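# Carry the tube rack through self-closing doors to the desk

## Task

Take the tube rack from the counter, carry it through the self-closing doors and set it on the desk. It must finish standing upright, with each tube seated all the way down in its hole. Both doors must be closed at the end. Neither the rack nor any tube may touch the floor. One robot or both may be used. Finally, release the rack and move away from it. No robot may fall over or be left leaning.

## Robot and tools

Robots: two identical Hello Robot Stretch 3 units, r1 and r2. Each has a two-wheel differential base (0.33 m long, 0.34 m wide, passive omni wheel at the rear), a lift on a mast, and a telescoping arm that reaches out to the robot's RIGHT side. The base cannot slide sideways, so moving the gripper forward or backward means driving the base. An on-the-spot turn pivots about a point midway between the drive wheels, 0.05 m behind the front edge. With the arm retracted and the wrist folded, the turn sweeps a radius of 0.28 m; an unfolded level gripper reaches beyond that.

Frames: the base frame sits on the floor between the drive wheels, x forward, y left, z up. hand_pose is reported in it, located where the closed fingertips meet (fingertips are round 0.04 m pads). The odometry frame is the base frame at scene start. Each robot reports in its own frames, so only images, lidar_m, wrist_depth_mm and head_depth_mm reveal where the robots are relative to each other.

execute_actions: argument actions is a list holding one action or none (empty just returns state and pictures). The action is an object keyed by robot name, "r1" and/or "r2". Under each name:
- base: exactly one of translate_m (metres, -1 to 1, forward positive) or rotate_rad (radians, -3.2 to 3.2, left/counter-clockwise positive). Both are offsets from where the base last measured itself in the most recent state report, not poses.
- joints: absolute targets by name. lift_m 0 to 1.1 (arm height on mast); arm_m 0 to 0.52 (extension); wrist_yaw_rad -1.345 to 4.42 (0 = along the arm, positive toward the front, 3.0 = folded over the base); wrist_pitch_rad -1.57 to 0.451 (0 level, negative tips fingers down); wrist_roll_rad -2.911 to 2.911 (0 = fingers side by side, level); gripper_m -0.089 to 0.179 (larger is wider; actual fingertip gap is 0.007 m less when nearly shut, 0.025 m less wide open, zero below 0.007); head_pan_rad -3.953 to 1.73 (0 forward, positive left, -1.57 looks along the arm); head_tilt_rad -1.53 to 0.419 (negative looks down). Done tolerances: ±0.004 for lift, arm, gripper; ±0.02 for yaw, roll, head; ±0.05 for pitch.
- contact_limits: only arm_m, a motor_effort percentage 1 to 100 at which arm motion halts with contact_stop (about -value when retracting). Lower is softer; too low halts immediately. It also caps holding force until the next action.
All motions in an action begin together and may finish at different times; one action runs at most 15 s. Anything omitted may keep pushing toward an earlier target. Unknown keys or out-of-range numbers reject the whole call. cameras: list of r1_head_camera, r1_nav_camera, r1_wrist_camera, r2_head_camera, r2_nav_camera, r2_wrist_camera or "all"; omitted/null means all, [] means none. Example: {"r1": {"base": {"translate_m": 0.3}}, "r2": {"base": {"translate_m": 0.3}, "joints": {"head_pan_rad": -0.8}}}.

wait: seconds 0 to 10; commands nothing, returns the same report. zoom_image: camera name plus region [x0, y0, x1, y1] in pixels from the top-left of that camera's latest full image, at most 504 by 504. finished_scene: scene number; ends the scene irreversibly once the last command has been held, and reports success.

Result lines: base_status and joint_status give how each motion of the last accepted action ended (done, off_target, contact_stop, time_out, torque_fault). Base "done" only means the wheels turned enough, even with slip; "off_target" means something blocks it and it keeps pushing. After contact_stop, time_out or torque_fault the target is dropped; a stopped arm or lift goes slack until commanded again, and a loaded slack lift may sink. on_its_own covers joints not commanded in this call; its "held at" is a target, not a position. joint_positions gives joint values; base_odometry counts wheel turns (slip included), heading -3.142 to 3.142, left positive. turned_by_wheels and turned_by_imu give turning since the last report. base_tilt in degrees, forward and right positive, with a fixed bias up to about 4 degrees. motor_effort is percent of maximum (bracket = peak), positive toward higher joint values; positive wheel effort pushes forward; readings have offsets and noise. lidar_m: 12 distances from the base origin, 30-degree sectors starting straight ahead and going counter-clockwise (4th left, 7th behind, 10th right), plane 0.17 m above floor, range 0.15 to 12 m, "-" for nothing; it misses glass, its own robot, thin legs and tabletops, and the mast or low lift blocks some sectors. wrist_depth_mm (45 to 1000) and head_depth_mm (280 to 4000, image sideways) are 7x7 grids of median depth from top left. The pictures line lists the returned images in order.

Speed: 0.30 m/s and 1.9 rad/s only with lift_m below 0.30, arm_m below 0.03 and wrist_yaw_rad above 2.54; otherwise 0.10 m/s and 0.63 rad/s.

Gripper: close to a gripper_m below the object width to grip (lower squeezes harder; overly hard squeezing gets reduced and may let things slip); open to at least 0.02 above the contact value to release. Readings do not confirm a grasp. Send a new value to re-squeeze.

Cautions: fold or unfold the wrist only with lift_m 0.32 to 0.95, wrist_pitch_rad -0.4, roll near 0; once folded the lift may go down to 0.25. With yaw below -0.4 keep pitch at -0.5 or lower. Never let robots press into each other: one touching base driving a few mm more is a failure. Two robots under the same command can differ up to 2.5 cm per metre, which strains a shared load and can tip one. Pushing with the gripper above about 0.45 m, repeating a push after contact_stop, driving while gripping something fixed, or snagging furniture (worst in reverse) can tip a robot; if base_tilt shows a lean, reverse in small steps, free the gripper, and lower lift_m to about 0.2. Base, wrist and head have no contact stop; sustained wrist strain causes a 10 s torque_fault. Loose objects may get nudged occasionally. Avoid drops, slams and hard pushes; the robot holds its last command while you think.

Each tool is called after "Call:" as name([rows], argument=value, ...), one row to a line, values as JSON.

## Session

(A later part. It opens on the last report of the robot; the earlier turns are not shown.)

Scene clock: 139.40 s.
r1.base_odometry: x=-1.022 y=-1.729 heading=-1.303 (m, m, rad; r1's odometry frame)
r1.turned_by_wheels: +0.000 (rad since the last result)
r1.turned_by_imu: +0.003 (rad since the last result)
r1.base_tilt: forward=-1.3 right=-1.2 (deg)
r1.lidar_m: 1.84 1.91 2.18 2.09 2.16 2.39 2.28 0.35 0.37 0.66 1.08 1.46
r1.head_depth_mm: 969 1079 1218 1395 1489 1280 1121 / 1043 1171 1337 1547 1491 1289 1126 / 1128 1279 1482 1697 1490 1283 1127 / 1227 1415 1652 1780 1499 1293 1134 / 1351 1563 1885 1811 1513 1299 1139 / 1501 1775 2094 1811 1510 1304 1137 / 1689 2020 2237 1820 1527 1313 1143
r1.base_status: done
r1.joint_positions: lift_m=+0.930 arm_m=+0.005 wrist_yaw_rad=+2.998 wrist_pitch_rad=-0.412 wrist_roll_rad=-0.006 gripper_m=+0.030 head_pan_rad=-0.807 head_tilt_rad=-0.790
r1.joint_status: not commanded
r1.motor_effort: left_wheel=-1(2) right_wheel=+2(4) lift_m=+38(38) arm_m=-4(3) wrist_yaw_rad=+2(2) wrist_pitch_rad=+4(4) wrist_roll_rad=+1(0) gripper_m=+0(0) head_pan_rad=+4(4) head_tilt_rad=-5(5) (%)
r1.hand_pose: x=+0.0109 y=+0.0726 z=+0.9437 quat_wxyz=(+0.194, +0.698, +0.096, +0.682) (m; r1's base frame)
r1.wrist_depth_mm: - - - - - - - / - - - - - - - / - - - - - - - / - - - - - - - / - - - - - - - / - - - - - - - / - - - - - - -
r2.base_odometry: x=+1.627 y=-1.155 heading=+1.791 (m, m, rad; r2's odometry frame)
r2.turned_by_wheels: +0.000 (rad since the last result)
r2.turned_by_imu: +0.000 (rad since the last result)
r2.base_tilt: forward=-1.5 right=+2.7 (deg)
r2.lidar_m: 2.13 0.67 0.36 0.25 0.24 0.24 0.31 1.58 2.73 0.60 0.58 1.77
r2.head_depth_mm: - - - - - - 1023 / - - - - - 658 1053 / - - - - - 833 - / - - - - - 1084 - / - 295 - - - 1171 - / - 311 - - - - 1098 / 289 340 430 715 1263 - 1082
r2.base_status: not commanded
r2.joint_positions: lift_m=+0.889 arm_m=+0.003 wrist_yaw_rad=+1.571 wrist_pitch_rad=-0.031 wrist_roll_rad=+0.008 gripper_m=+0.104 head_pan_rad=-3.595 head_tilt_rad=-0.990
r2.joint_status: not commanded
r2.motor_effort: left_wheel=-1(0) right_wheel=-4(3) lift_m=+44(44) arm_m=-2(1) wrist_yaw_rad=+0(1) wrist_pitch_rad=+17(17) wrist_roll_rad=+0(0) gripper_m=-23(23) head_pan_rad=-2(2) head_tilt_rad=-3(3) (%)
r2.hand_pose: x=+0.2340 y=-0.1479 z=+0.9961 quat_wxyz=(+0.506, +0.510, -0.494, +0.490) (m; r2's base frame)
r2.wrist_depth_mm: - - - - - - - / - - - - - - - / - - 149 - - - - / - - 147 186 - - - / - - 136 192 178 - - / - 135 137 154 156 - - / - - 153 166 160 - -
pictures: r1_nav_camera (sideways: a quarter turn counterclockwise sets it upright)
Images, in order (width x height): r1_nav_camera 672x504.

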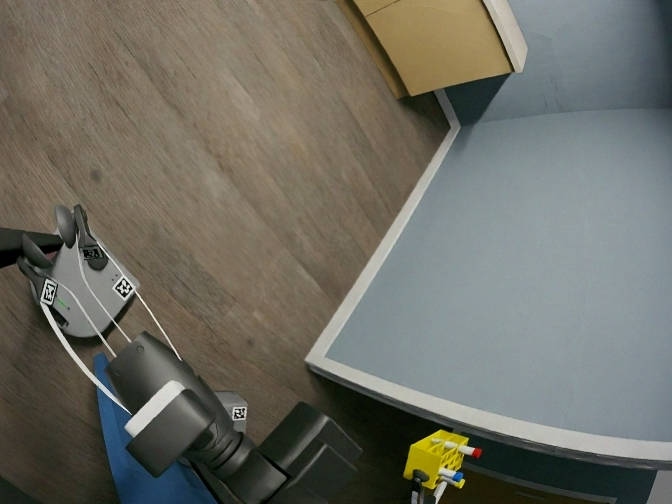

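Call:
execute_actions([
  {"r1":{"base":{"rotate_rad":1.31},"joints":{"lift_m":0.6,"head_pan_rad":-2.8,"head_tilt_rad":-1.0}}},
], cameras=["r1_nav_camera"])

Scene clock: 143.77 s.
r1.base_odometry: x=-1.022 y=-1.729 heading=+0.006 (m, m, rad; r1's odometry frame)
r1.turned_by_wheels: +1.310 (rad since the last result)
r1.turned_by_imu: +1.312 (rad since the last result)
r1.base_tilt: forward=-1.2 right=-1.1 (deg)
r1.lidar_m: 2.09 2.08 2.37 2.29 2.25 0.35 0.65 1.08 1.20 1.85 1.84 2.12
r1.head_depth_mm: 2438 2025 1716 1293 1225 - - / 2419 2017 1732 1322 1234 - - / 2321 2046 1739 1496 1341 1226 - / 556 2060 1753 1515 1344 1245 - / 581 2003 1565 1521 1354 - - / 973 1172 1433 1532 1360 - - / 988 1175 1450 1538 1364 1226 -
r1.base_status: done
r1.joint_positions: lift_m=+0.600 arm_m=+0.005 wrist_yaw_rad=+2.998 wrist_pitch_rad=-0.413 wrist_roll_rad=-0.006 gripper_m=+0.030 head_pan_rad=-2.793 head_tilt_rad=-0.988
r1.joint_status: all done
r1.motor_effort: left_wheel=+0(2) right_wheel=+2(4) lift_m=+20(32) arm_m=-3(3) wrist_yaw_rad=+2(2) wrist_pitch_rad=+4(4) wrist_roll_rad=+0(1) gripper_m=+0(1) head_pan_rad=-2(35) head_tilt_rad=-6(25) (%)
r1.hand_pose: x=+0.0109 y=+0.0725 z=+0.6141 quat_wxyz=(+0.194, +0.698, +0.096, +0.682) (m; r1's base frame)
r1.wrist_depth_mm: - - - - - - - / - - - - - - - / - - - - - - - / - - - - - - - / - - - - - - - / 849 879 - 893 944 909 936 / 748 751 - 770 767 786 799
r2.base_odometry: x=+1.627 y=-1.155 heading=+1.791 (m, m, rad; r2's odometry frame)
r2.turned_by_wheels: +0.000 (rad since the last result)
r2.turned_by_imu: +0.000 (rad since the last result)
r2.base_tilt: forward=-1.5 right=+2.7 (deg)
r2.lidar_m: 2.13 0.67 0.36 0.25 0.24 0.24 0.31 1.57 2.73 0.60 0.58 1.77
r2.head_depth_mm: - - - - - - 1017 / - - - - - 656 1051 / - - - - - 832 - / - - - - - 1079 - / - 294 - - - 1174 - / - 311 - - - - 1097 / 289 340 431 716 1264 - 1087
r2.base_status: not commanded
r2.joint_positions: lift_m=+0.889 arm_m=+0.003 wrist_yaw_rad=+1.571 wrist_pitch_rad=-0.031 wrist_roll_rad=+0.008 gripper_m=+0.104 head_pan_rad=-3.595 head_tilt_rad=-0.990
r2.joint_status: not commanded
r2.motor_effort: left_wheel=+0(0) right_wheel=-3(3) lift_m=+44(44) arm_m=-1(1) wrist_yaw_rad=-1(0) wrist_pitch_rad=+17(17) wrist_roll_rad=+1(0) gripper_m=-23(23) head_pan_rad=-2(2) head_tilt_rad=-3(2) (%)
r2.hand_pose: x=+0.2340 y=-0.1479 z=+0.9961 quat_wxyz=(+0.506, +0.510, -0.494, +0.490) (m; r2's base frame)
r2.wrist_depth_mm: - - - - - - - / - - - - - - - / - - 149 - - - - / - - 147 187 - - - / - - 135 192 177 - - / 512 136 137 154 156 - - / 559 - 152 165 160 - -
pictures: r1_nav_camera (sideways: a quarter turn counterclockwise sets it upright)
Images, in order (width x height): r1_nav_camera 672x504.

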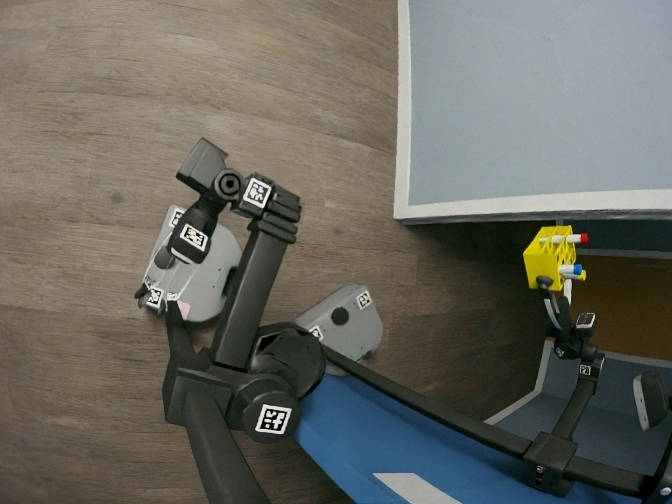

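Call:
execute_actions([
  {"r1":{"base":{"translate_m":-0.2},"joints":{"lift_m":0.4}}},
], cameras=["r1_nav_camera","r2_nav_camera"])

Scene clock: 147.27 s.
r1.base_odometry: x=-1.222 y=-1.731 heading=+0.006 (m, m, rad; r1's odometry frame)
r1.turned_by_wheels: +0.000 (rad since the last result)
r1.turned_by_imu: -0.003 (rad since the last result)
r1.base_tilt: forward=-1.2 right=-1.0 (deg)
r1.lidar_m: 2.28 2.28 2.59 2.23 0.23 0.27 0.46 0.91 0.98 1.64 1.90 2.18
r1.head_depth_mm: 2445 2032 1726 1502 1058 1056 - / 543 2027 1732 1506 1170 - - / 509 2001 1747 1510 1217 1231 - / 526 1960 1755 1517 1343 1228 - / 2504 461 1758 1510 1352 1245 - / 2537 448 1194 1456 1359 1212 1132 / 779 912 1182 1464 1361 1216 1098
r1.base_status: done
r1.joint_positions: lift_m=+0.400 arm_m=+0.005 wrist_yaw_rad=+2.999 wrist_pitch_rad=-0.413 wrist_roll_rad=-0.006 gripper_m=+0.030 head_pan_rad=-2.793 head_tilt_rad=-0.988
r1.joint_status: all done
r1.motor_effort: left_wheel=+0(6) right_wheel=+2(3) lift_m=+20(21) arm_m=-4(4) wrist_yaw_rad=+2(1) wrist_pitch_rad=+4(4) wrist_roll_rad=+0(1) gripper_m=+0(0) head_pan_rad=-2(3) head_tilt_rad=-6(7) (%)
r1.hand_pose: x=+0.0108 y=+0.0724 z=+0.4141 quat_wxyz=(+0.194, +0.698, +0.096, +0.682) (m; r1's base frame)
r1.wrist_depth_mm: 189 - - - - - - / 203 - - - - - - / 222 222 - - - - - / 243 243 966 - - - - / 270 269 808 821 796 813 822 / 300 301 - 662 673 660 679 / 340 340 - 566 559 581 578
r2.base_odometry: x=+1.627 y=-1.155 heading=+1.791 (m, m, rad; r2's odometry frame)
r2.turned_by_wheels: +0.000 (rad since the last result)
r2.turned_by_imu: +0.000 (rad since the last result)
r2.base_tilt: forward=-1.5 right=+2.7 (deg)
r2.lidar_m: 2.14 0.47 0.36 0.25 0.24 0.24 0.31 1.57 2.73 0.60 0.58 1.77
r2.head_depth_mm: - - - - - - 1019 / - - - - - 658 1050 / - - - - - 833 - / - - - - - 1075 - / - 294 - - - 1179 - / - 311 - - - - 1093 / 289 340 432 717 1263 - 1089
r2.base_status: not commanded
r2.joint_positions: lift_m=+0.889 arm_m=+0.003 wrist_yaw_rad=+1.571 wrist_pitch_rad=-0.031 wrist_roll_rad=+0.008 gripper_m=+0.104 head_pan_rad=-3.595 head_tilt_rad=-0.990
r2.joint_status: not commanded
r2.motor_effort: left_wheel=+0(0) right_wheel=-3(2) lift_m=+44(44) arm_m=-1(2) wrist_yaw_rad=-1(1) wrist_pitch_rad=+17(17) wrist_roll_rad=+0(0) gripper_m=-23(23) head_pan_rad=-2(2) head_tilt_rad=-3(3) (%)
r2.hand_pose: x=+0.2340 y=-0.1479 z=+0.9961 quat_wxyz=(+0.506, +0.510, -0.494, +0.490) (m; r2's base frame)
r2.wrist_depth_mm: - - - - - - - / - - - - - - - / - - 148 - - - - / - - 148 187 - - - / - - 135 191 177 - - / - 137 137 154 156 - - / - - 153 166 160 - -
pictures: r1_nav_camera (sideways: a quarter turn counterclockwise sets it upright), r2_nav_camera (sideways: a quarter turn counterclockwise sets it upright)
Images, in order (width x height): r1_nav_camera 672x504, r2_nav_camera 672x504.

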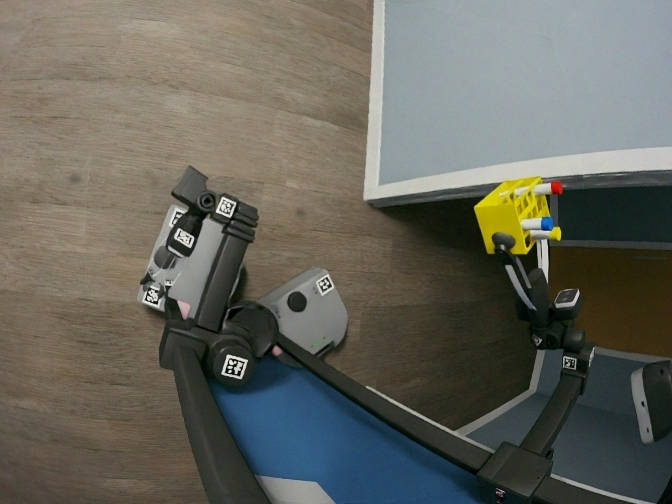

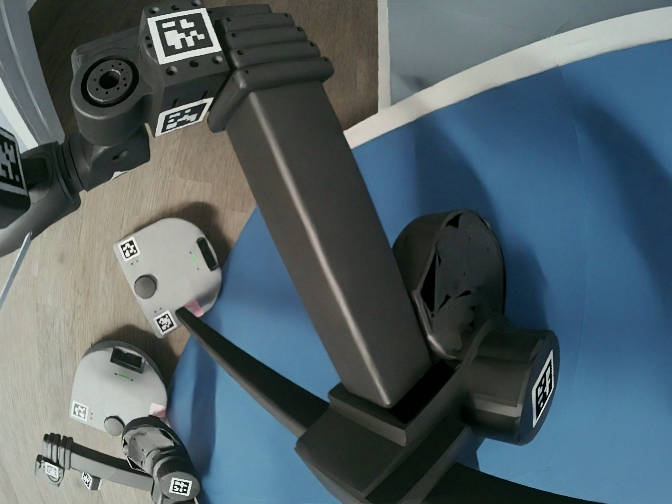

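Call:
execute_actions([
  {"r1":{"joints":{"lift_m":0.28}},"r2":{"base":{"rotate_rad":1.17},"joints":{"head_pan_rad":-3.0,"head_tilt_rad":-0.7}}},
], cameras=["r1_nav_camera","r2_nav_camera"])

Scene clock: 150.97 s.
r1.base_odometry: x=-1.222 y=-1.731 heading=+0.006 (m, m, rad; r1's odometry frame)
r1.turned_by_wheels: +0.000 (rad since the last result)
r1.turned_by_imu: -0.001 (rad since the last result)
r1.base_tilt: forward=-1.2 right=-1.1 (deg)
r1.lidar_m: 2.28 2.27 2.59 2.23 0.22 0.26 0.46 0.91 0.98 1.64 1.90 2.19
r1.head_depth_mm: 2443 2034 1725 328 1290 993 - / 2467 2033 330 332 1171 1233 - / 2283 406 1639 314 1155 1237 - / 404 425 1712 339 1192 1223 - / 2490 2005 1757 1444 1345 1230 - / 2536 1920 1216 1461 1352 1214 1115 / 830 946 1184 1457 1360 1217 1103
r1.base_status: not commanded
r1.joint_positions: lift_m=+0.280 arm_m=+0.005 wrist_yaw_rad=+2.999 wrist_pitch_rad=-0.414 wrist_roll_rad=-0.006 gripper_m=+0.030 head_pan_rad=-2.794 head_tilt_rad=-0.988
r1.joint_status: all done
r1.motor_effort: left_wheel=+1(8) right_wheel=+0(7) lift_m=+20(21) arm_m=-4(4) wrist_yaw_rad=+1(1) wrist_pitch_rad=+5(4) wrist_roll_rad=+1(0) gripper_m=+1(1) head_pan_rad=-2(2) head_tilt_rad=-7(7) (%)
r1.hand_pose: x=+0.0107 y=+0.0725 z=+0.2940 quat_wxyz=(+0.194, +0.698, +0.096, +0.682) (m; r1's base frame)
r1.wrist_depth_mm: 182 - - - - - - / 198 - - - - - - / 214 215 - - - - - / 236 235 745 757 776 798 811 / 261 260 626 632 620 629 631 / 290 292 - 526 529 526 537 / 323 - - - 430 449 454
r2.base_odometry: x=+1.627 y=-1.155 heading=+2.961 (m, m, rad; r2's odometry frame)
r2.turned_by_wheels: +1.170 (rad since the last result)
r2.turned_by_imu: +1.187 (rad since the last result)
r2.base_tilt: forward=-1.5 right=+2.7 (deg)
r2.lidar_m: 0.31 0.24 0.23 0.24 0.35 1.84 2.51 0.58 0.66 2.03 2.25 0.47
r2.head_depth_mm: 2173 2470 2594 2047 - - - / 2280 2537 2672 2024 - - - / 2332 2606 2707 2029 1626 1371 - / 2416 2646 2732 2063 1617 1376 - / 2109 2262 2434 2062 1640 1390 - / 1741 1815 1916 1938 1600 954 - / 1463 1515 1583 707 748 838 -
r2.base_status: done
r2.joint_positions: lift_m=+0.889 arm_m=+0.003 wrist_yaw_rad=+1.571 wrist_pitch_rad=-0.031 wrist_roll_rad=+0.008 gripper_m=+0.104 head_pan_rad=-3.007 head_tilt_rad=-0.705
r2.joint_status: all done
r2.motor_effort: left_wheel=-2(7) right_wheel=+1(5) lift_m=+44(44) arm_m=-1(1) wrist_yaw_rad=-1(0) wrist_pitch_rad=+17(17) wrist_roll_rad=+0(0) gripper_m=-23(23) head_pan_rad=+2(26) head_tilt_rad=+2(18) (%)
r2.hand_pose: x=+0.2340 y=-0.1480 z=+0.9961 quat_wxyz=(+0.506, +0.510, -0.494, +0.490) (m; r2's base frame)
r2.wrist_depth_mm: 244 293 342 - - - - / 249 296 355 - - - - / 254 301 149 - - - - / 255 304 148 187 - - - / 260 282 136 192 177 - - / 263 136 137 155 155 - - / 253 303 153 165 161 - -
pictures: r1_nav_camera (sideways: a quarter turn counterclockwise sets it upright), r2_nav_camera (sideways: a quarter turn counterclockwise sets it upright)
Images, in order (width x height): r1_nav_camera 672x504, r2_nav_camera 672x504.

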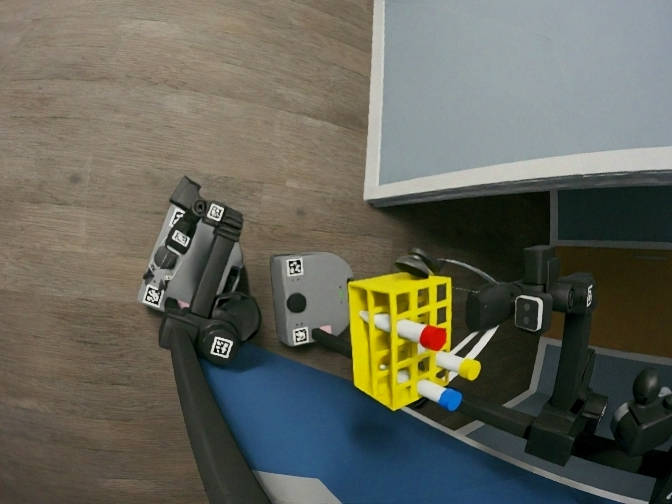

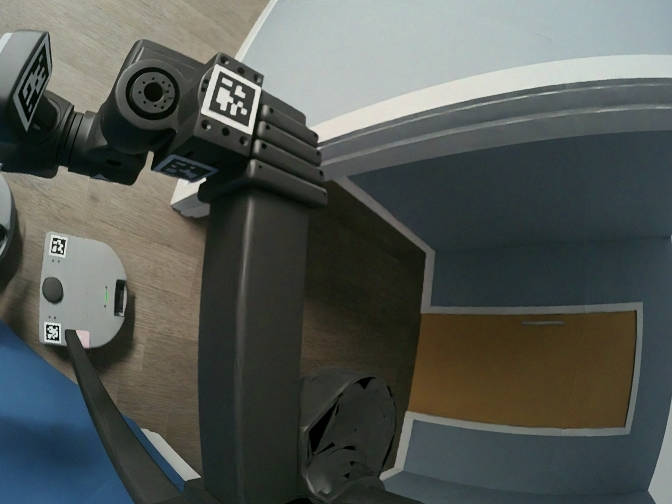

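Call:
execute_actions([
  {"r2":{"base":{"translate_m":-0.4},"joints":{"head_pan_rad":-2.2}}},
], cameras=["r1_nav_camera","r2_nav_camera"])

Scene clock: 156.40 s.
r1.base_odometry: x=-1.222 y=-1.731 heading=+0.006 (m, m, rad; r1's odometry frame)
r1.turned_by_wheels: +0.000 (rad since the last result)
r1.turned_by_imu: -0.001 (rad since the last result)
r1.base_tilt: forward=-1.2 right=-1.0 (deg)
r1.lidar_m: 2.28 2.28 2.59 2.23 0.22 0.26 0.84 0.91 0.98 1.64 1.90 2.18
r1.head_depth_mm: 2381 2013 1723 1501 1333 993 - / 2406 1937 1658 1456 1335 1236 - / 584 2011 1745 1432 1337 1237 - / 555 1998 1740 1440 1346 1227 - / 608 2075 1761 1500 1350 1224 - / 2537 1920 1220 1448 1355 1217 1112 / 829 940 1181 1456 1361 1217 1103
r1.base_status: not commanded
r1.joint_positions: lift_m=+0.280 arm_m=+0.005 wrist_yaw_rad=+2.999 wrist_pitch_rad=-0.414 wrist_roll_rad=-0.006 gripper_m=+0.030 head_pan_rad=-2.794 head_tilt_rad=-0.988
r1.joint_status: not commanded
r1.motor_effort: left_wheel=+1(1) right_wheel=+0(0) lift_m=+20(20) arm_m=-3(3) wrist_yaw_rad=+1(1) wrist_pitch_rad=+4(4) wrist_roll_rad=+0(0) gripper_m=+0(0) head_pan_rad=-2(1) head_tilt_rad=-6(7) (%)
r1.hand_pose: x=+0.0107 y=+0.0725 z=+0.2940 quat_wxyz=(+0.194, +0.698, +0.096, +0.682) (m; r1's base frame)
r1.wrist_depth_mm: 183 - - - - - - / 198 - - - - - - / 215 215 - - - - - / 234 236 746 759 771 781 804 / 260 261 622 639 626 629 644 / 293 292 - 531 526 517 529 / 320 - - - 431 449 458
r2.base_odometry: x=+2.020 y=-1.227 heading=+2.960 (m, m, rad; r2's odometry frame)
r2.turned_by_wheels: +0.000 (rad since the last result)
r2.turned_by_imu: +0.000 (rad since the last result)
r2.base_tilt: forward=-1.5 right=+2.6 (deg)
r2.lidar_m: 0.61 0.46 0.45 0.47 1.24 1.95 2.33 1.19 0.37 0.37 2.17 0.86
r2.head_depth_mm: 1031 1176 1364 1629 1587 1390 - / 975 1099 1276 1505 1634 - - / 918 1037 1183 1378 1558 - 1126 / 881 985 1113 1284 1447 - 1086 / 843 924 1002 456 499 - - / 298 325 359 401 463 - - / 285 301 338 387 457 1446 1156
r2.base_status: done
r2.joint_positions: lift_m=+0.889 arm_m=+0.003 wrist_yaw_rad=+1.571 wrist_pitch_rad=-0.031 wrist_roll_rad=+0.008 gripper_m=+0.104 head_pan_rad=-2.207 head_tilt_rad=-0.705
r2.joint_status: all done
r2.motor_effort: left_wheel=-2(7) right_wheel=+2(1) lift_m=+44(44) arm_m=-1(1) wrist_yaw_rad=+0(0) wrist_pitch_rad=+17(17) wrist_roll_rad=+0(0) gripper_m=-22(22) head_pan_rad=+2(31) head_tilt_rad=+2(2) (%)
r2.hand_pose: x=+0.2340 y=-0.1480 z=+0.9961 quat_wxyz=(+0.506, +0.510, -0.494, +0.490) (m; r2's base frame)
r2.wrist_depth_mm: 414 503 636 - - - - / 415 503 641 - - - - / 421 513 149 - - - - / 428 522 148 185 - - - / 437 485 137 191 178 - - / 430 136 137 154 156 - - / 434 514 152 165 161 - -
pictures: r1_nav_camera (sideways: a quarter turn counterclockwise sets it upright), r2_nav_camera (sideways: a quarter turn counterclockwise sets it upright)
Images, in order (width x height): r1_nav_camera 672x504, r2_nav_camera 672x504.

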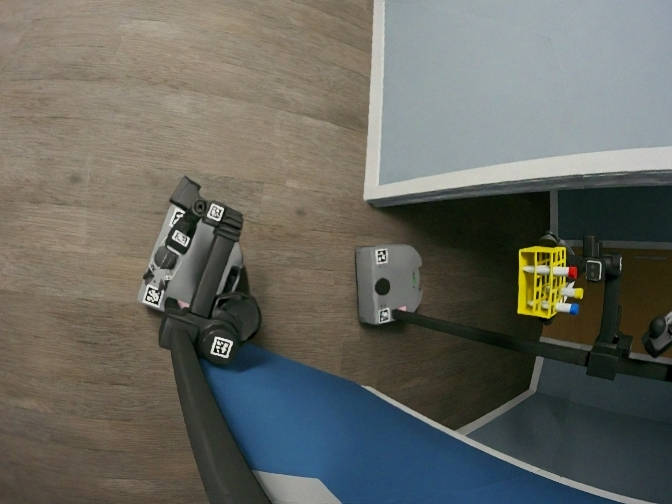

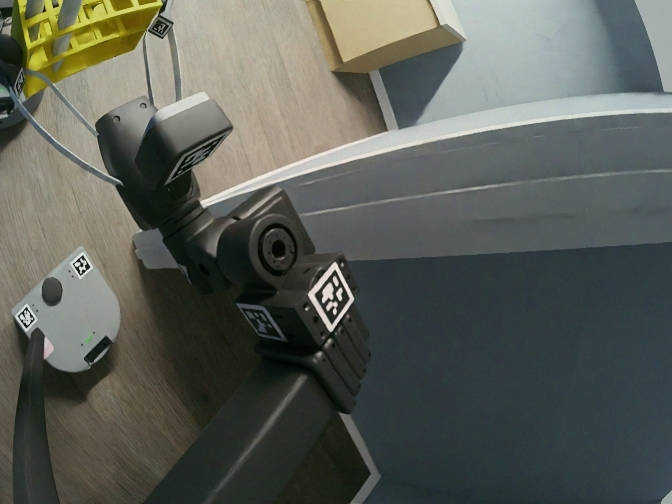

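Call:
execute_actions([
  {"r1":{"base":{"translate_m":-0.3}},"r2":{"base":{"translate_m":-0.6}}},
], cameras=["r1_nav_camera","r2_nav_camera"])

Scene clock: 163.83 s.
r1.base_odometry: x=-1.522 y=-1.733 heading=+0.006 (m, m, rad; r1's odometry frame)
r1.turned_by_wheels: +0.000 (rad since the last result)
r1.turned_by_imu: -0.004 (rad since the last result)
r1.base_tilt: forward=-1.2 right=-1.0 (deg)
r1.lidar_m: 2.57 0.22 0.18 0.18 0.19 0.29 2.09 1.15 0.70 1.10 1.98 2.27
r1.head_depth_mm: 2446 2031 1727 1505 1329 1136 - / 2468 2034 1731 1515 1333 1242 - / 2393 2000 1705 1517 1341 1237 - / 2421 2010 1601 1515 1344 1231 - / 2496 2059 1635 1530 1350 1225 - / 2514 2072 1765 1532 1328 1212 1113 / 2379 2084 1777 1089 1314 1219 1102
r1.base_status: done
r1.joint_positions: lift_m=+0.280 arm_m=+0.005 wrist_yaw_rad=+2.999 wrist_pitch_rad=-0.414 wrist_roll_rad=-0.006 gripper_m=+0.030 head_pan_rad=-2.794 head_tilt_rad=-0.988
r1.joint_status: not commanded
r1.motor_effort: left_wheel=+0(6) right_wheel=+2(6) lift_m=+20(21) arm_m=-3(3) wrist_yaw_rad=+1(1) wrist_pitch_rad=+4(5) wrist_roll_rad=+0(1) gripper_m=+0(1) head_pan_rad=-2(2) head_tilt_rad=-7(6) (%)
r1.hand_pose: x=+0.0107 y=+0.0725 z=+0.2940 quat_wxyz=(+0.194, +0.698, +0.096, +0.682) (m; r1's base frame)
r1.wrist_depth_mm: 201 - 199 199 196 195 195 / 219 - 215 214 213 211 214 / 236 237 234 232 230 229 952 / 260 259 257 254 252 250 798 / 289 286 278 277 279 277 641 / 324 322 - 309 307 324 536 / 358 - - - 365 437 456
r2.base_odometry: x=+2.610 y=-1.335 heading=+2.960 (m, m, rad; r2's odometry frame)
r2.turned_by_wheels: +0.000 (rad since the last result)
r2.turned_by_imu: -0.001 (rad since the last result)
r2.base_tilt: forward=-1.5 right=+2.7 (deg)
r2.lidar_m: 1.04 0.80 0.81 1.23 1.35 1.76 1.75 1.07 0.87 0.87 0.60 0.55
r2.head_depth_mm: 926 1049 1221 1451 1597 1393 - / 872 986 1127 1343 1548 - - / 829 928 1061 1237 1406 - 1125 / 791 879 999 1156 1294 - 1135 / 752 835 944 1067 1216 - - / 719 795 884 1010 1153 - - / 688 754 841 947 1083 1205 1156
r2.base_status: done
r2.joint_positions: lift_m=+0.889 arm_m=+0.003 wrist_yaw_rad=+1.571 wrist_pitch_rad=-0.031 wrist_roll_rad=+0.008 gripper_m=+0.104 head_pan_rad=-2.207 head_tilt_rad=-0.705
r2.joint_status: not commanded
r2.motor_effort: left_wheel=-2(7) right_wheel=+1(2) lift_m=+44(44) arm_m=+0(0) wrist_yaw_rad=+0(1) wrist_pitch_rad=+17(17) wrist_roll_rad=+0(0) gripper_m=-23(23) head_pan_rad=+2(3) head_tilt_rad=+2(3) (%)
r2.hand_pose: x=+0.2340 y=-0.1480 z=+0.9961 quat_wxyz=(+0.506, +0.510, -0.494, +0.490) (m; r2's base frame)
r2.wrist_depth_mm: 665 834 - - - 369 318 / 675 812 - - - 371 328 / 680 841 149 - - 366 335 / 689 826 147 184 - 367 353 / 699 792 136 192 178 359 360 / 694 136 137 154 156 - 371 / 703 844 153 165 161 392 381
pictures: r1_nav_camera (sideways: a quarter turn counterclockwise sets it upright), r2_nav_camera (sideways: a quarter turn counterclockwise sets it upright)
Images, in order (width x height): r1_nav_camera 672x504, r2_nav_camera 672x504.

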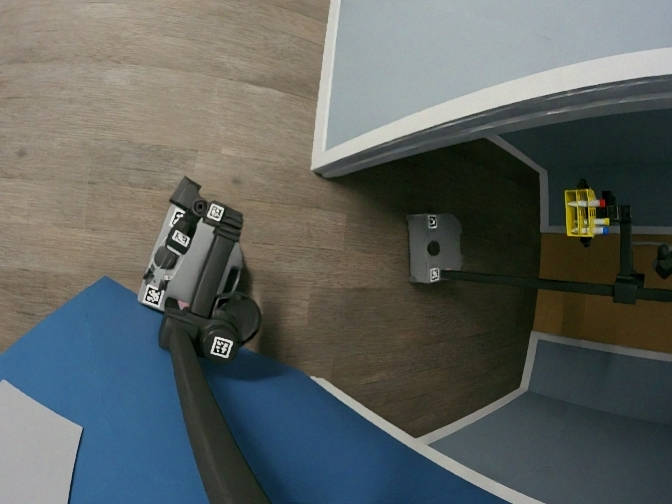

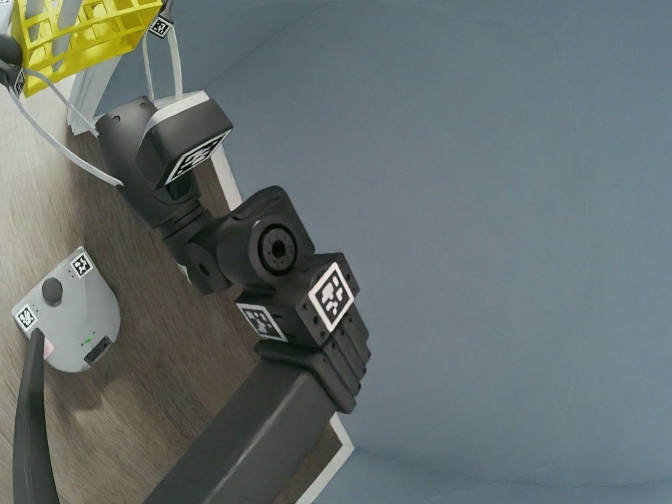

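Call:
execute_actions([
  {"r1":{"base":{"rotate_rad":0.34}},"r2":{"base":{"rotate_rad":0.87}}},
], cameras=[])

Call:
execute_actions([
  {"r1":{"base":{"translate_m":-0.4}},"r2":{"base":{"translate_m":-0.55}}},
], cameras=["r1_nav_camera","r2_nav_camera"])

Scene clock: 166.93 s.
r1.base_odometry: x=-1.522 y=-1.733 heading=+0.346 (m, m, rad; r1's odometry frame)
r1.turned_by_wheels: +0.340 (rad since the last result)
r1.turned_by_imu: +0.339 (rad since the last result)
r1.base_tilt: forward=-1.3 right=-1.1 (deg)
r1.lidar_m: 2.56 0.18 0.17 0.18 0.24 0.58 1.15 0.70 0.86 1.99 2.09 2.64
r1.head_depth_mm: 2304 1927 1692 1501 1325 1213 - / 2468 2032 1557 1512 1333 1232 - / 2484 2036 1589 1513 1342 1236 - / 2315 2055 1737 1524 1343 1226 - / 1915 1918 1003 1244 1351 1227 - / 644 748 942 1295 1358 1212 1112 / 647 795 1027 1421 1363 1221 1105
r1.base_status: done
r1.joint_positions: lift_m=+0.280 arm_m=+0.005 wrist_yaw_rad=+2.999 wrist_pitch_rad=-0.414 wrist_roll_rad=-0.006 gripper_m=+0.030 head_pan_rad=-2.794 head_tilt_rad=-0.988
r1.joint_status: not commanded
r1.motor_effort: left_wheel=-1(7) right_wheel=+3(6) lift_m=+21(21) arm_m=-3(3) wrist_yaw_rad=+1(1) wrist_pitch_rad=+5(5) wrist_roll_rad=+0(0) gripper_m=+0(1) head_pan_rad=-2(2) head_tilt_rad=-5(6) (%)
r1.hand_pose: x=+0.0107 y=+0.0724 z=+0.2940 quat_wxyz=(+0.194, +0.698, +0.096, +0.682) (m; r1's base frame)
r1.wrist_depth_mm: 289 - 229 210 191 176 163 / 321 - 246 224 204 188 173 / 360 334 270 243 219 200 184 / 409 369 295 266 239 216 196 / 477 411 325 292 259 233 211 / 490 471 - 322 276 253 227 / 440 - - - 337 278 251
r2.base_odometry: x=+2.610 y=-1.335 heading=-2.453 (m, m, rad; r2's odometry frame)
r2.turned_by_wheels: +0.870 (rad since the last result)
r2.turned_by_imu: +0.882 (rad since the last result)
r2.base_tilt: forward=-1.6 right=+2.7 (deg)
r2.lidar_m: 0.80 1.23 1.27 1.72 1.76 1.24 0.91 0.87 0.70 0.55 1.12 0.84
r2.head_depth_mm: 689 763 859 987 1151 1280 - / 715 801 901 1039 1193 - - / 745 832 949 1104 1240 - 1124 / 779 877 1004 1179 1317 - 1136 / 783 859 941 1026 1111 - - / 678 723 771 832 889 - - / 589 621 656 698 743 764 1160
r2.base_status: done
r2.joint_positions: lift_m=+0.889 arm_m=+0.003 wrist_yaw_rad=+1.571 wrist_pitch_rad=-0.031 wrist_roll_rad=+0.008 gripper_m=+0.104 head_pan_rad=-2.207 head_tilt_rad=-0.705
r2.joint_status: not commanded
r2.motor_effort: left_wheel=-2(6) right_wheel=+1(4) lift_m=+44(44) arm_m=-1(1) wrist_yaw_rad=-1(0) wrist_pitch_rad=+17(17) wrist_roll_rad=+0(0) gripper_m=-22(23) head_pan_rad=+2(3) head_tilt_rad=+3(3) (%)
r2.hand_pose: x=+0.2340 y=-0.1480 z=+0.9961 quat_wxyz=(+0.506, +0.510, -0.494, +0.490) (m; r2's base frame)
r2.wrist_depth_mm: 919 - - 695 700 709 751 / 916 - - 712 715 751 758 / 926 - 149 734 750 769 780 / 972 - 147 186 743 801 838 / 994 - 136 190 177 811 833 / - 136 137 154 156 - 871 / - - 152 165 160 898 909
pictures: none
No camera images: the call's "cameras" was empty. Leave "cameras" out to get every camera's image.

Scene clock: 173.60 s.
r1.base_odometry: x=-1.899 y=-1.868 heading=+0.346 (m, m, rad; r1's odometry frame)
r1.turned_by_wheels: +0.000 (rad since the last result)
r1.turned_by_imu: +0.026 (rad since the last result)
r1.base_tilt: forward=-1.1 right=-1.1 (deg)
r1.lidar_m: 0.15 - 0.15 0.18 0.44 1.71 2.52 1.17 0.42 0.88 2.08 0.20
r1.head_depth_mm: 2225 2002 1715 1504 1332 1209 - / 2293 2023 1723 1502 1335 1233 - / 2342 2026 1716 1510 1341 1236 - / 2217 1931 1644 1513 1341 1243 - / 1808 1946 1593 1514 1340 1224 - / 1514 1683 1712 1529 983 1177 1116 / 1303 1426 1560 674 774 1198 1104
r1.base_status: done
r1.joint_positions: lift_m=+0.280 arm_m=+0.005 wrist_yaw_rad=+2.999 wrist_pitch_rad=-0.415 wrist_roll_rad=-0.006 gripper_m=+0.030 head_pan_rad=-2.797 head_tilt_rad=-0.993
r1.joint_status: not commanded
r1.motor_effort: left_wheel=+4(45) right_wheel=+0(17) lift_m=+23(23) arm_m=-2(3) wrist_yaw_rad=+1(1) wrist_pitch_rad=+5(5) wrist_roll_rad=+0(0) gripper_m=+1(1) head_pan_rad=-1(2) head_tilt_rad=-3(6) (%)
r1.hand_pose: x=+0.0106 y=+0.0724 z=+0.2937 quat_wxyz=(+0.194, +0.698, +0.097, +0.682) (m; r1's base frame)
r1.wrist_depth_mm: - - 324 233 179 146 123 / - - 348 252 191 153 128 / 937 951 381 271 201 160 133 / 720 735 418 296 213 168 138 / 581 587 469 317 225 177 144 / 492 498 - 333 227 186 151 / 441 - - - 284 196 157
r2.base_odometry: x=+3.035 y=-0.986 heading=-2.453 (m, m, rad; r2's odometry frame)
r2.turned_by_wheels: +0.000 (rad since the last result)
r2.turned_by_imu: -0.001 (rad since the last result)
r2.base_tilt: forward=-1.5 right=+2.7 (deg)
r2.lidar_m: 1.34 1.70 1.76 1.53 1.47 0.57 0.41 0.40 0.41 0.55 0.77 1.17
r2.head_depth_mm: 299 332 373 426 498 561 - / 311 346 391 452 519 - - / 323 362 412 478 538 - 976 / 337 380 435 510 582 - 1071 / 352 399 460 546 643 - - / 368 420 490 587 720 - - / 387 445 522 636 807 998 1160
r2.base_status: done
r2.joint_positions: lift_m=+0.889 arm_m=+0.003 wrist_yaw_rad=+1.571 wrist_pitch_rad=-0.031 wrist_roll_rad=+0.008 gripper_m=+0.104 head_pan_rad=-2.207 head_tilt_rad=-0.705
r2.joint_status: not commanded
r2.motor_effort: left_wheel=-1(6) right_wheel=+1(2) lift_m=+44(43) arm_m=+0(2) wrist_yaw_rad=+0(1) wrist_pitch_rad=+17(17) wrist_roll_rad=+0(0) gripper_m=-22(23) head_pan_rad=+2(2) head_tilt_rad=+2(2) (%)
r2.hand_pose: x=+0.2340 y=-0.1480 z=+0.9961 quat_wxyz=(+0.506, +0.510, -0.494, +0.490) (m; r2's base frame)
r2.wrist_depth_mm: - - - - - 961 891 / - - - - - - 931 / - - 148 - - - 967 / - - 148 185 - - 483 / - - 136 190 178 - 482 / - 136 137 154 155 - 491 / - - 152 166 160 895 477
pictures: r1_nav_camera (sideways: a quarter turn counterclockwise sets it upright), r2_nav_camera (sideways: a quarter turn counterclockwise sets it upright)
Images, in order (width x height): r1_nav_camera 672x504, r2_nav_camera 672x504.

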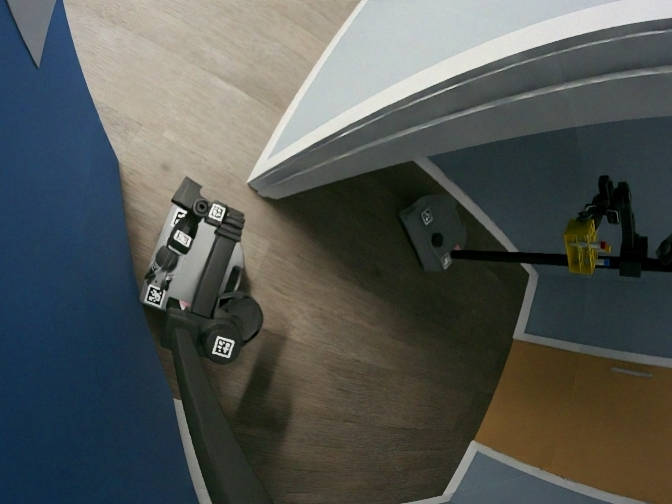

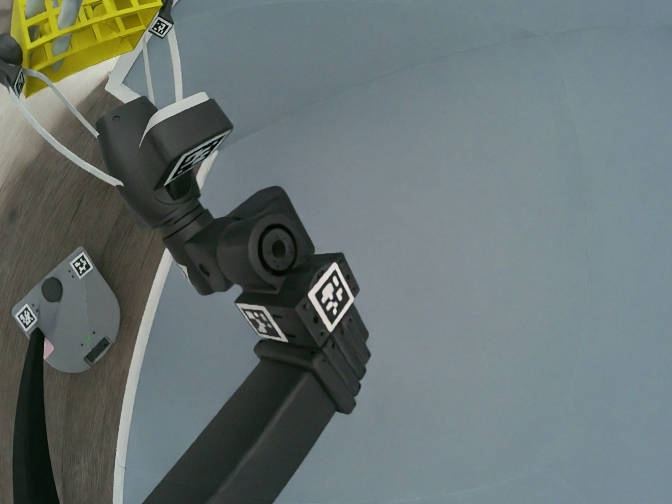

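Call:
execute_actions([
  {"r1":{"base":{"translate_m":-1.0}}},
], cameras=["r1_nav_camera"])

Scene clock: 178.77 s.
r1.base_odometry: x=-2.839 y=-2.208 heading=+0.346 (m, m, rad; r1's odometry frame)
r1.turned_by_wheels: +0.000 (rad since the last result)
r1.turned_by_imu: -0.009 (rad since the last result)
r1.base_tilt: forward=-1.3 right=-1.1 (deg)
r1.lidar_m: 0.78 0.82 1.06 1.18 1.25 1.56 1.52 1.23 0.53 0.48 0.95 0.77
r1.head_depth_mm: 1371 1585 1723 1499 1328 1209 - / 1423 1675 1729 1503 1336 1232 - / 1485 1752 1725 1513 1342 1235 - / 1554 1842 1741 1515 1338 1243 - / 1607 1865 1743 1529 1345 1229 - / 1440 1591 1691 1527 1350 1181 1115 / 1240 1346 1479 1509 1191 1095 1102
r1.base_status: done
r1.joint_positions: lift_m=+0.280 arm_m=+0.005 wrist_yaw_rad=+2.999 wrist_pitch_rad=-0.415 wrist_roll_rad=-0.006 gripper_m=+0.030 head_pan_rad=-2.797 head_tilt_rad=-0.993
r1.joint_status: not commanded
r1.motor_effort: left_wheel=+2(4) right_wheel=-1(5) lift_m=+23(23) arm_m=-1(2) wrist_yaw_rad=+1(1) wrist_pitch_rad=+5(5) wrist_roll_rad=+0(0) gripper_m=+0(0) head_pan_rad=-1(1) head_tilt_rad=-4(4) (%)
r1.hand_pose: x=+0.0106 y=+0.0724 z=+0.2937 quat_wxyz=(+0.194, +0.698, +0.097, +0.682) (m; r1's base frame)
r1.wrist_depth_mm: - - - - - - 801 / - - - - - - 773 / 920 947 - - - - 792 / 727 724 759 754 772 772 767 / 582 590 623 629 624 639 632 / 492 499 - 530 517 523 537 / 438 - - - 430 447 454
r2.base_odometry: x=+3.035 y=-0.986 heading=-2.453 (m, m, rad; r2's odometry frame)
r2.turned_by_wheels: +0.000 (rad since the last result)
r2.turned_by_imu: +0.000 (rad since the last result)
r2.base_tilt: forward=-1.5 right=+2.8 (deg)
r2.lidar_m: 1.17 0.49 1.76 1.53 1.48 0.57 0.41 0.40 0.41 0.55 0.77 0.87
r2.head_depth_mm: 299 332 373 426 498 561 - / 310 346 391 451 518 - - / 323 362 412 478 536 - 981 / 337 379 435 510 582 - 1068 / 352 399 461 544 643 - - / 368 421 490 586 718 - - / 387 444 522 634 806 1005 1160
r2.base_status: not commanded
r2.joint_positions: lift_m=+0.889 arm_m=+0.003 wrist_yaw_rad=+1.571 wrist_pitch_rad=-0.031 wrist_roll_rad=+0.008 gripper_m=+0.104 head_pan_rad=-2.207 head_tilt_rad=-0.705
r2.joint_status: not commanded
r2.motor_effort: left_wheel=-3(2) right_wheel=+1(1) lift_m=+44(44) arm_m=-1(1) wrist_yaw_rad=+0(0) wrist_pitch_rad=+17(17) wrist_roll_rad=+0(0) gripper_m=-23(23) head_pan_rad=+2(2) head_tilt_rad=+2(2) (%)
r2.hand_pose: x=+0.2340 y=-0.1480 z=+0.9961 quat_wxyz=(+0.506, +0.510, -0.494, +0.490) (m; r2's base frame)
r2.wrist_depth_mm: - - - - 860 645 519 / - - - - 879 663 540 / - - 149 - 912 658 526 / - - 147 187 799 668 471 / - - 136 192 176 649 482 / - 136 137 154 156 - 494 / 516 - 152 166 160 731 485
pictures: r1_nav_camera (sideways: a quarter turn counterclockwise sets it upright)
Images, in order (width x height): r1_nav_camera 672x504.

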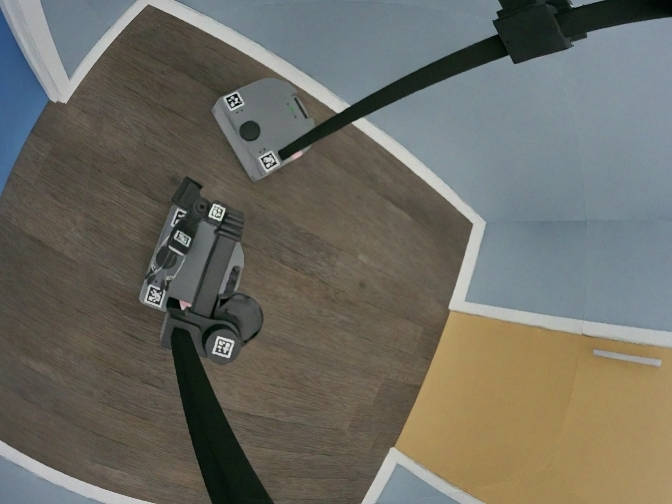

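Call:
execute_actions([
  {"r1":{"base":{"translate_m":-0.56}}},
], cameras=[])

Call:
execute_actions([
  {"r1":{"base":{"rotate_rad":-1.79},"joints":{"head_pan_rad":-1.57,"head_tilt_rad":-0.3}}},
], cameras=[])

Call:
execute_actions([
  {"r1":{"base":{"translate_m":0.38},"joints":{"lift_m":0.93}}},
], cameras=["r1_head_camera","r1_nav_camera"])

Scene clock: 182.57 s.
r1.base_odometry: x=-3.366 y=-2.398 heading=+0.347 (m, m, rad; r1's odometry frame)
r1.turned_by_wheels: +0.000 (rad since the last result)
r1.turned_by_imu: -0.005 (rad since the last result)
r1.base_tilt: forward=-1.2 right=-1.1 (deg)
r1.lidar_m: 1.33 1.40 1.24 1.21 1.28 0.99 0.97 1.00 0.90 0.88 0.56 0.67
r1.head_depth_mm: 861 1003 1196 1439 1329 1208 - / 897 1045 1261 1474 1329 1234 - / 924 1095 1344 1502 1334 1238 - / 970 1155 1427 1516 1344 1243 - / 1022 1223 1528 1520 1342 1221 - / 1065 1285 1610 1524 1350 1216 1113 / 1118 1286 1434 1489 1350 1213 1102
r1.base_status: done
r1.joint_positions: lift_m=+0.280 arm_m=+0.005 wrist_yaw_rad=+2.999 wrist_pitch_rad=-0.415 wrist_roll_rad=-0.006 gripper_m=+0.030 head_pan_rad=-2.797 head_tilt_rad=-0.993
r1.joint_status: not commanded
r1.motor_effort: left_wheel=+1(4) right_wheel=-1(5) lift_m=+23(23) arm_m=-2(2) wrist_yaw_rad=+1(1) wrist_pitch_rad=+5(5) wrist_roll_rad=+0(0) gripper_m=+1(0) head_pan_rad=-1(1) head_tilt_rad=-4(4) (%)
r1.hand_pose: x=+0.0106 y=+0.0724 z=+0.2937 quat_wxyz=(+0.194, +0.698, +0.097, +0.682) (m; r1's base frame)
r1.wrist_depth_mm: - - - - - - - / - - - - - - - / 949 930 - - - - - / 724 733 749 750 768 789 804 / 584 588 627 633 623 625 628 / 499 497 - 530 528 521 530 / 438 - - - 429 448 453
r2.base_odometry: x=+3.035 y=-0.986 heading=-2.453 (m, m, rad; r2's odometry frame)
r2.turned_by_wheels: +0.000 (rad since the last result)
r2.turned_by_imu: +0.000 (rad since the last result)
r2.base_tilt: forward=-1.5 right=+2.7 (deg)
r2.lidar_m: 1.17 1.69 0.66 0.66 1.47 0.57 0.41 0.39 0.41 0.55 0.76 0.87
r2.head_depth_mm: 299 332 373 426 498 562 - / 310 346 392 451 519 - - / 323 362 412 479 537 - 977 / 337 380 435 509 582 - 1062 / 352 399 461 545 640 - - / 369 420 490 587 720 - - / 387 444 522 634 807 1000 1160
r2.base_status: not commanded
r2.joint_positions: lift_m=+0.889 arm_m=+0.003 wrist_yaw_rad=+1.571 wrist_pitch_rad=-0.031 wrist_roll_rad=+0.008 gripper_m=+0.104 head_pan_rad=-2.207 head_tilt_rad=-0.705
r2.joint_status: not commanded
r2.motor_effort: left_wheel=-1(2) right_wheel=+1(2) lift_m=+43(44) arm_m=-1(1) wrist_yaw_rad=+0(0) wrist_pitch_rad=+17(17) wrist_roll_rad=+0(1) gripper_m=-23(23) head_pan_rad=+2(2) head_tilt_rad=+3(2) (%)
r2.hand_pose: x=+0.2340 y=-0.1480 z=+0.9961 quat_wxyz=(+0.506, +0.510, -0.494, +0.490) (m; r2's base frame)
r2.wrist_depth_mm: - - - - 842 653 518 / - - - - 837 651 528 / - - 149 - 859 662 532 / - - 147 186 781 683 478 / - - 136 193 178 659 483 / - 136 137 155 156 - 494 / - - 152 166 160 722 485
pictures: none
No camera images: the call's "cameras" was empty. Leave "cameras" out to get every camera's image.

Scene clock: 184.93 s.
r1.base_odometry: x=-3.366 y=-2.398 heading=-1.443 (m, m, rad; r1's odometry frame)
r1.turned_by_wheels: -1.790 (rad since the last result)
r1.turned_by_imu: -1.787 (rad since the last result)
r1.base_tilt: forward=-1.2 right=-1.0 (deg)
r1.lidar_m: 0.88 0.56 0.56 1.29 1.34 1.32 1.21 1.22 1.05 0.97 0.97 0.96
r1.head_depth_mm: 859 907 960 1025 1094 1178 1261 / 844 893 947 1004 1075 1148 1242 / 833 882 931 990 1054 1128 1220 / 822 866 918 971 1033 1112 1190 / 812 853 902 960 1016 1092 1168 / 800 840 890 944 1001 1069 1143 / 788 829 875 916 984 1048 1117
r1.base_status: done
r1.joint_positions: lift_m=+0.280 arm_m=+0.005 wrist_yaw_rad=+2.999 wrist_pitch_rad=-0.415 wrist_roll_rad=-0.006 gripper_m=+0.030 head_pan_rad=-1.577 head_tilt_rad=-0.309
r1.joint_status: all done
r1.motor_effort: left_wheel=+2(9) right_wheel=-1(5) lift_m=+23(23) arm_m=-2(2) wrist_yaw_rad=+1(1) wrist_pitch_rad=+5(4) wrist_roll_rad=+1(0) gripper_m=-1(0) head_pan_rad=+4(36) head_tilt_rad=+4(40) (%)
r1.hand_pose: x=+0.0106 y=+0.0724 z=+0.2937 quat_wxyz=(+0.194, +0.698, +0.097, +0.682) (m; r1's base frame)
r1.wrist_depth_mm: - - - - - - 735 / - - - - - - 752 / 916 942 - - - 650 664 / 721 739 758 761 763 546 527 / 590 593 631 631 623 587 586 / 494 501 - 531 528 526 526 / 438 - - - 431 449 455
r2.base_odometry: x=+3.035 y=-0.986 heading=-2.453 (m, m, rad; r2's odometry frame)
r2.turned_by_wheels: +0.000 (rad since the last result)
r2.turned_by_imu: +0.000 (rad since the last result)
r2.base_tilt: forward=-1.6 right=+2.7 (deg)
r2.lidar_m: 1.17 1.70 0.62 0.66 1.47 0.57 0.41 0.40 0.41 0.55 0.76 0.87
r2.head_depth_mm: 299 332 372 426 497 562 - / 310 346 392 450 518 - - / 323 362 412 479 538 - 977 / 337 379 434 510 583 - 1065 / 352 400 460 547 642 - - / 369 420 490 586 722 - - / 387 444 523 635 808 1008 1151
r2.base_status: not commanded
r2.joint_positions: lift_m=+0.889 arm_m=+0.003 wrist_yaw_rad=+1.571 wrist_pitch_rad=-0.031 wrist_roll_rad=+0.008 gripper_m=+0.104 head_pan_rad=-2.207 head_tilt_rad=-0.705
r2.joint_status: not commanded
r2.motor_effort: left_wheel=-1(3) right_wheel=+1(2) lift_m=+44(44) arm_m=-1(2) wrist_yaw_rad=+0(1) wrist_pitch_rad=+17(17) wrist_roll_rad=+0(0) gripper_m=-23(22) head_pan_rad=+2(2) head_tilt_rad=+2(2) (%)
r2.hand_pose: x=+0.2340 y=-0.1480 z=+0.9961 quat_wxyz=(+0.506, +0.510, -0.494, +0.490) (m; r2's base frame)
r2.wrist_depth_mm: - - - - 847 648 528 / - - - - 856 659 530 / - - 148 - 894 663 540 / - - 148 186 784 683 476 / - - 136 191 178 644 491 / - 136 137 154 156 - 491 / - - 153 166 160 721 492
pictures: none
No camera images: the call's "cameras" was empty. Leave "cameras" out to get every camera's image.

Scene clock: 191.67 s.
r1.base_odometry: x=-3.318 y=-2.775 heading=-1.443 (m, m, rad; r1's odometry frame)
r1.turned_by_wheels: +0.000 (rad since the last result)
r1.turned_by_imu: +0.001 (rad since the last result)
r1.base_tilt: forward=-1.2 right=-1.1 (deg)
r1.lidar_m: 0.50 0.51 0.63 0.39 1.40 1.65 1.59 1.53 1.00 0.90 0.85 0.55
r1.head_depth_mm: 805 850 901 958 1026 1102 1173 / 796 836 886 944 1007 1083 1165 / 783 824 870 923 991 1064 1141 / 771 814 859 912 969 1032 1115 / 754 796 843 895 954 1021 1096 / 750 790 838 886 942 1003 1075 / 743 779 825 872 925 988 1058
r1.base_status: done
r1.joint_positions: lift_m=+0.930 arm_m=+0.005 wrist_yaw_rad=+2.999 wrist_pitch_rad=-0.415 wrist_roll_rad=-0.006 gripper_m=+0.030 head_pan_rad=-1.577 head_tilt_rad=-0.309
r1.joint_status: all done
r1.motor_effort: left_wheel=+2(8) right_wheel=-1(5) lift_m=+38(40) arm_m=-2(2) wrist_yaw_rad=+1(1) wrist_pitch_rad=+5(5) wrist_roll_rad=+0(0) gripper_m=+0(1) head_pan_rad=+3(3) head_tilt_rad=+5(5) (%)
r1.hand_pose: x=+0.0106 y=+0.0724 z=+0.9430 quat_wxyz=(+0.194, +0.698, +0.097, +0.682) (m; r1's base frame)
r1.wrist_depth_mm: - - - 647 922 631 474 / - - - - 957 644 487 / - - - - - 660 495 / - - - - - 672 502 / - - - - - 678 508 / - - - - 936 690 520 / - - - 930 - 715 523
r2.base_odometry: x=+3.035 y=-0.986 heading=-2.453 (m, m, rad; r2's odometry frame)
r2.turned_by_wheels: +0.000 (rad since the last result)
r2.turned_by_imu: +0.000 (rad since the last result)
r2.base_tilt: forward=-1.5 right=+2.8 (deg)
r2.lidar_m: 1.17 1.70 1.76 0.42 0.53 0.57 0.41 0.39 0.41 0.55 0.77 0.87
r2.head_depth_mm: 299 331 373 426 497 562 - / 310 346 391 452 517 - - / 324 363 412 478 538 - 979 / 337 379 435 510 582 - 1072 / 352 399 462 544 643 - - / 369 420 490 587 721 - - / 387 444 524 635 804 1001 1154
r2.base_status: not commanded
r2.joint_positions: lift_m=+0.889 arm_m=+0.003 wrist_yaw_rad=+1.571 wrist_pitch_rad=-0.031 wrist_roll_rad=+0.008 gripper_m=+0.104 head_pan_rad=-2.207 head_tilt_rad=-0.705
r2.joint_status: not commanded
r2.motor_effort: left_wheel=-2(2) right_wheel=+2(1) lift_m=+44(44) arm_m=-2(1) wrist_yaw_rad=+1(1) wrist_pitch_rad=+17(17) wrist_roll_rad=+0(0) gripper_m=-23(22) head_pan_rad=+3(2) head_tilt_rad=+2(2) (%)
r2.hand_pose: x=+0.2340 y=-0.1480 z=+0.9961 quat_wxyz=(+0.506, +0.510, -0.494, +0.490) (m; r2's base frame)
r2.wrist_depth_mm: - - - - 842 647 526 / - - - - 863 662 532 / - - 148 - 901 658 532 / - - 147 187 769 692 477 / - - 136 192 178 642 483 / - 135 137 154 155 - 489 / - - 153 165 161 705 482
pictures: r1_head_camera (sideways: a quarter turn clockwise sets it upright), r1_nav_camera (sideways: a quarter turn counterclockwise sets it upright)
Images, in order (width x height): r1_head_camera 896x504, r1_nav_camera 672x504.

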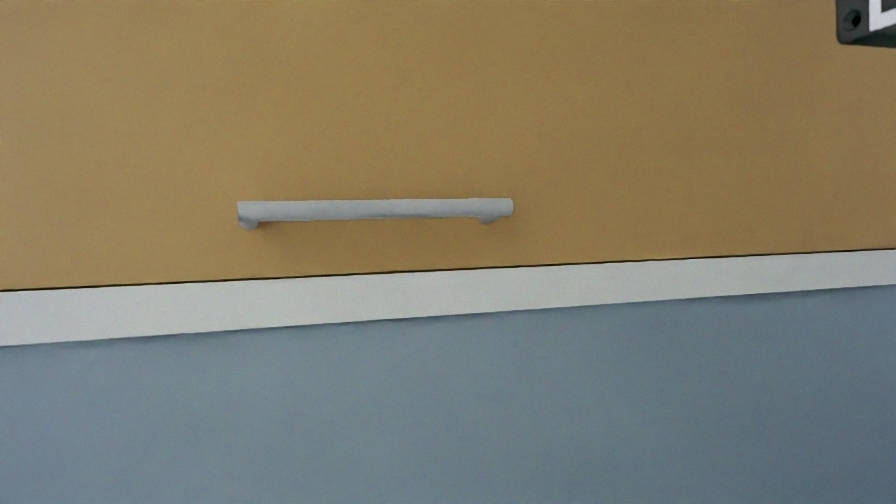

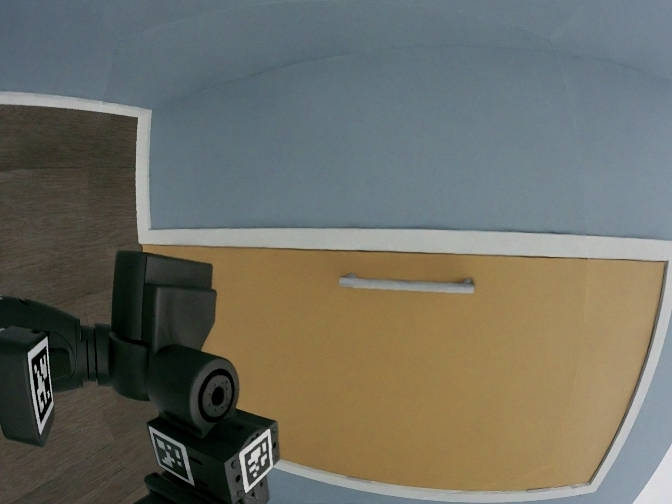

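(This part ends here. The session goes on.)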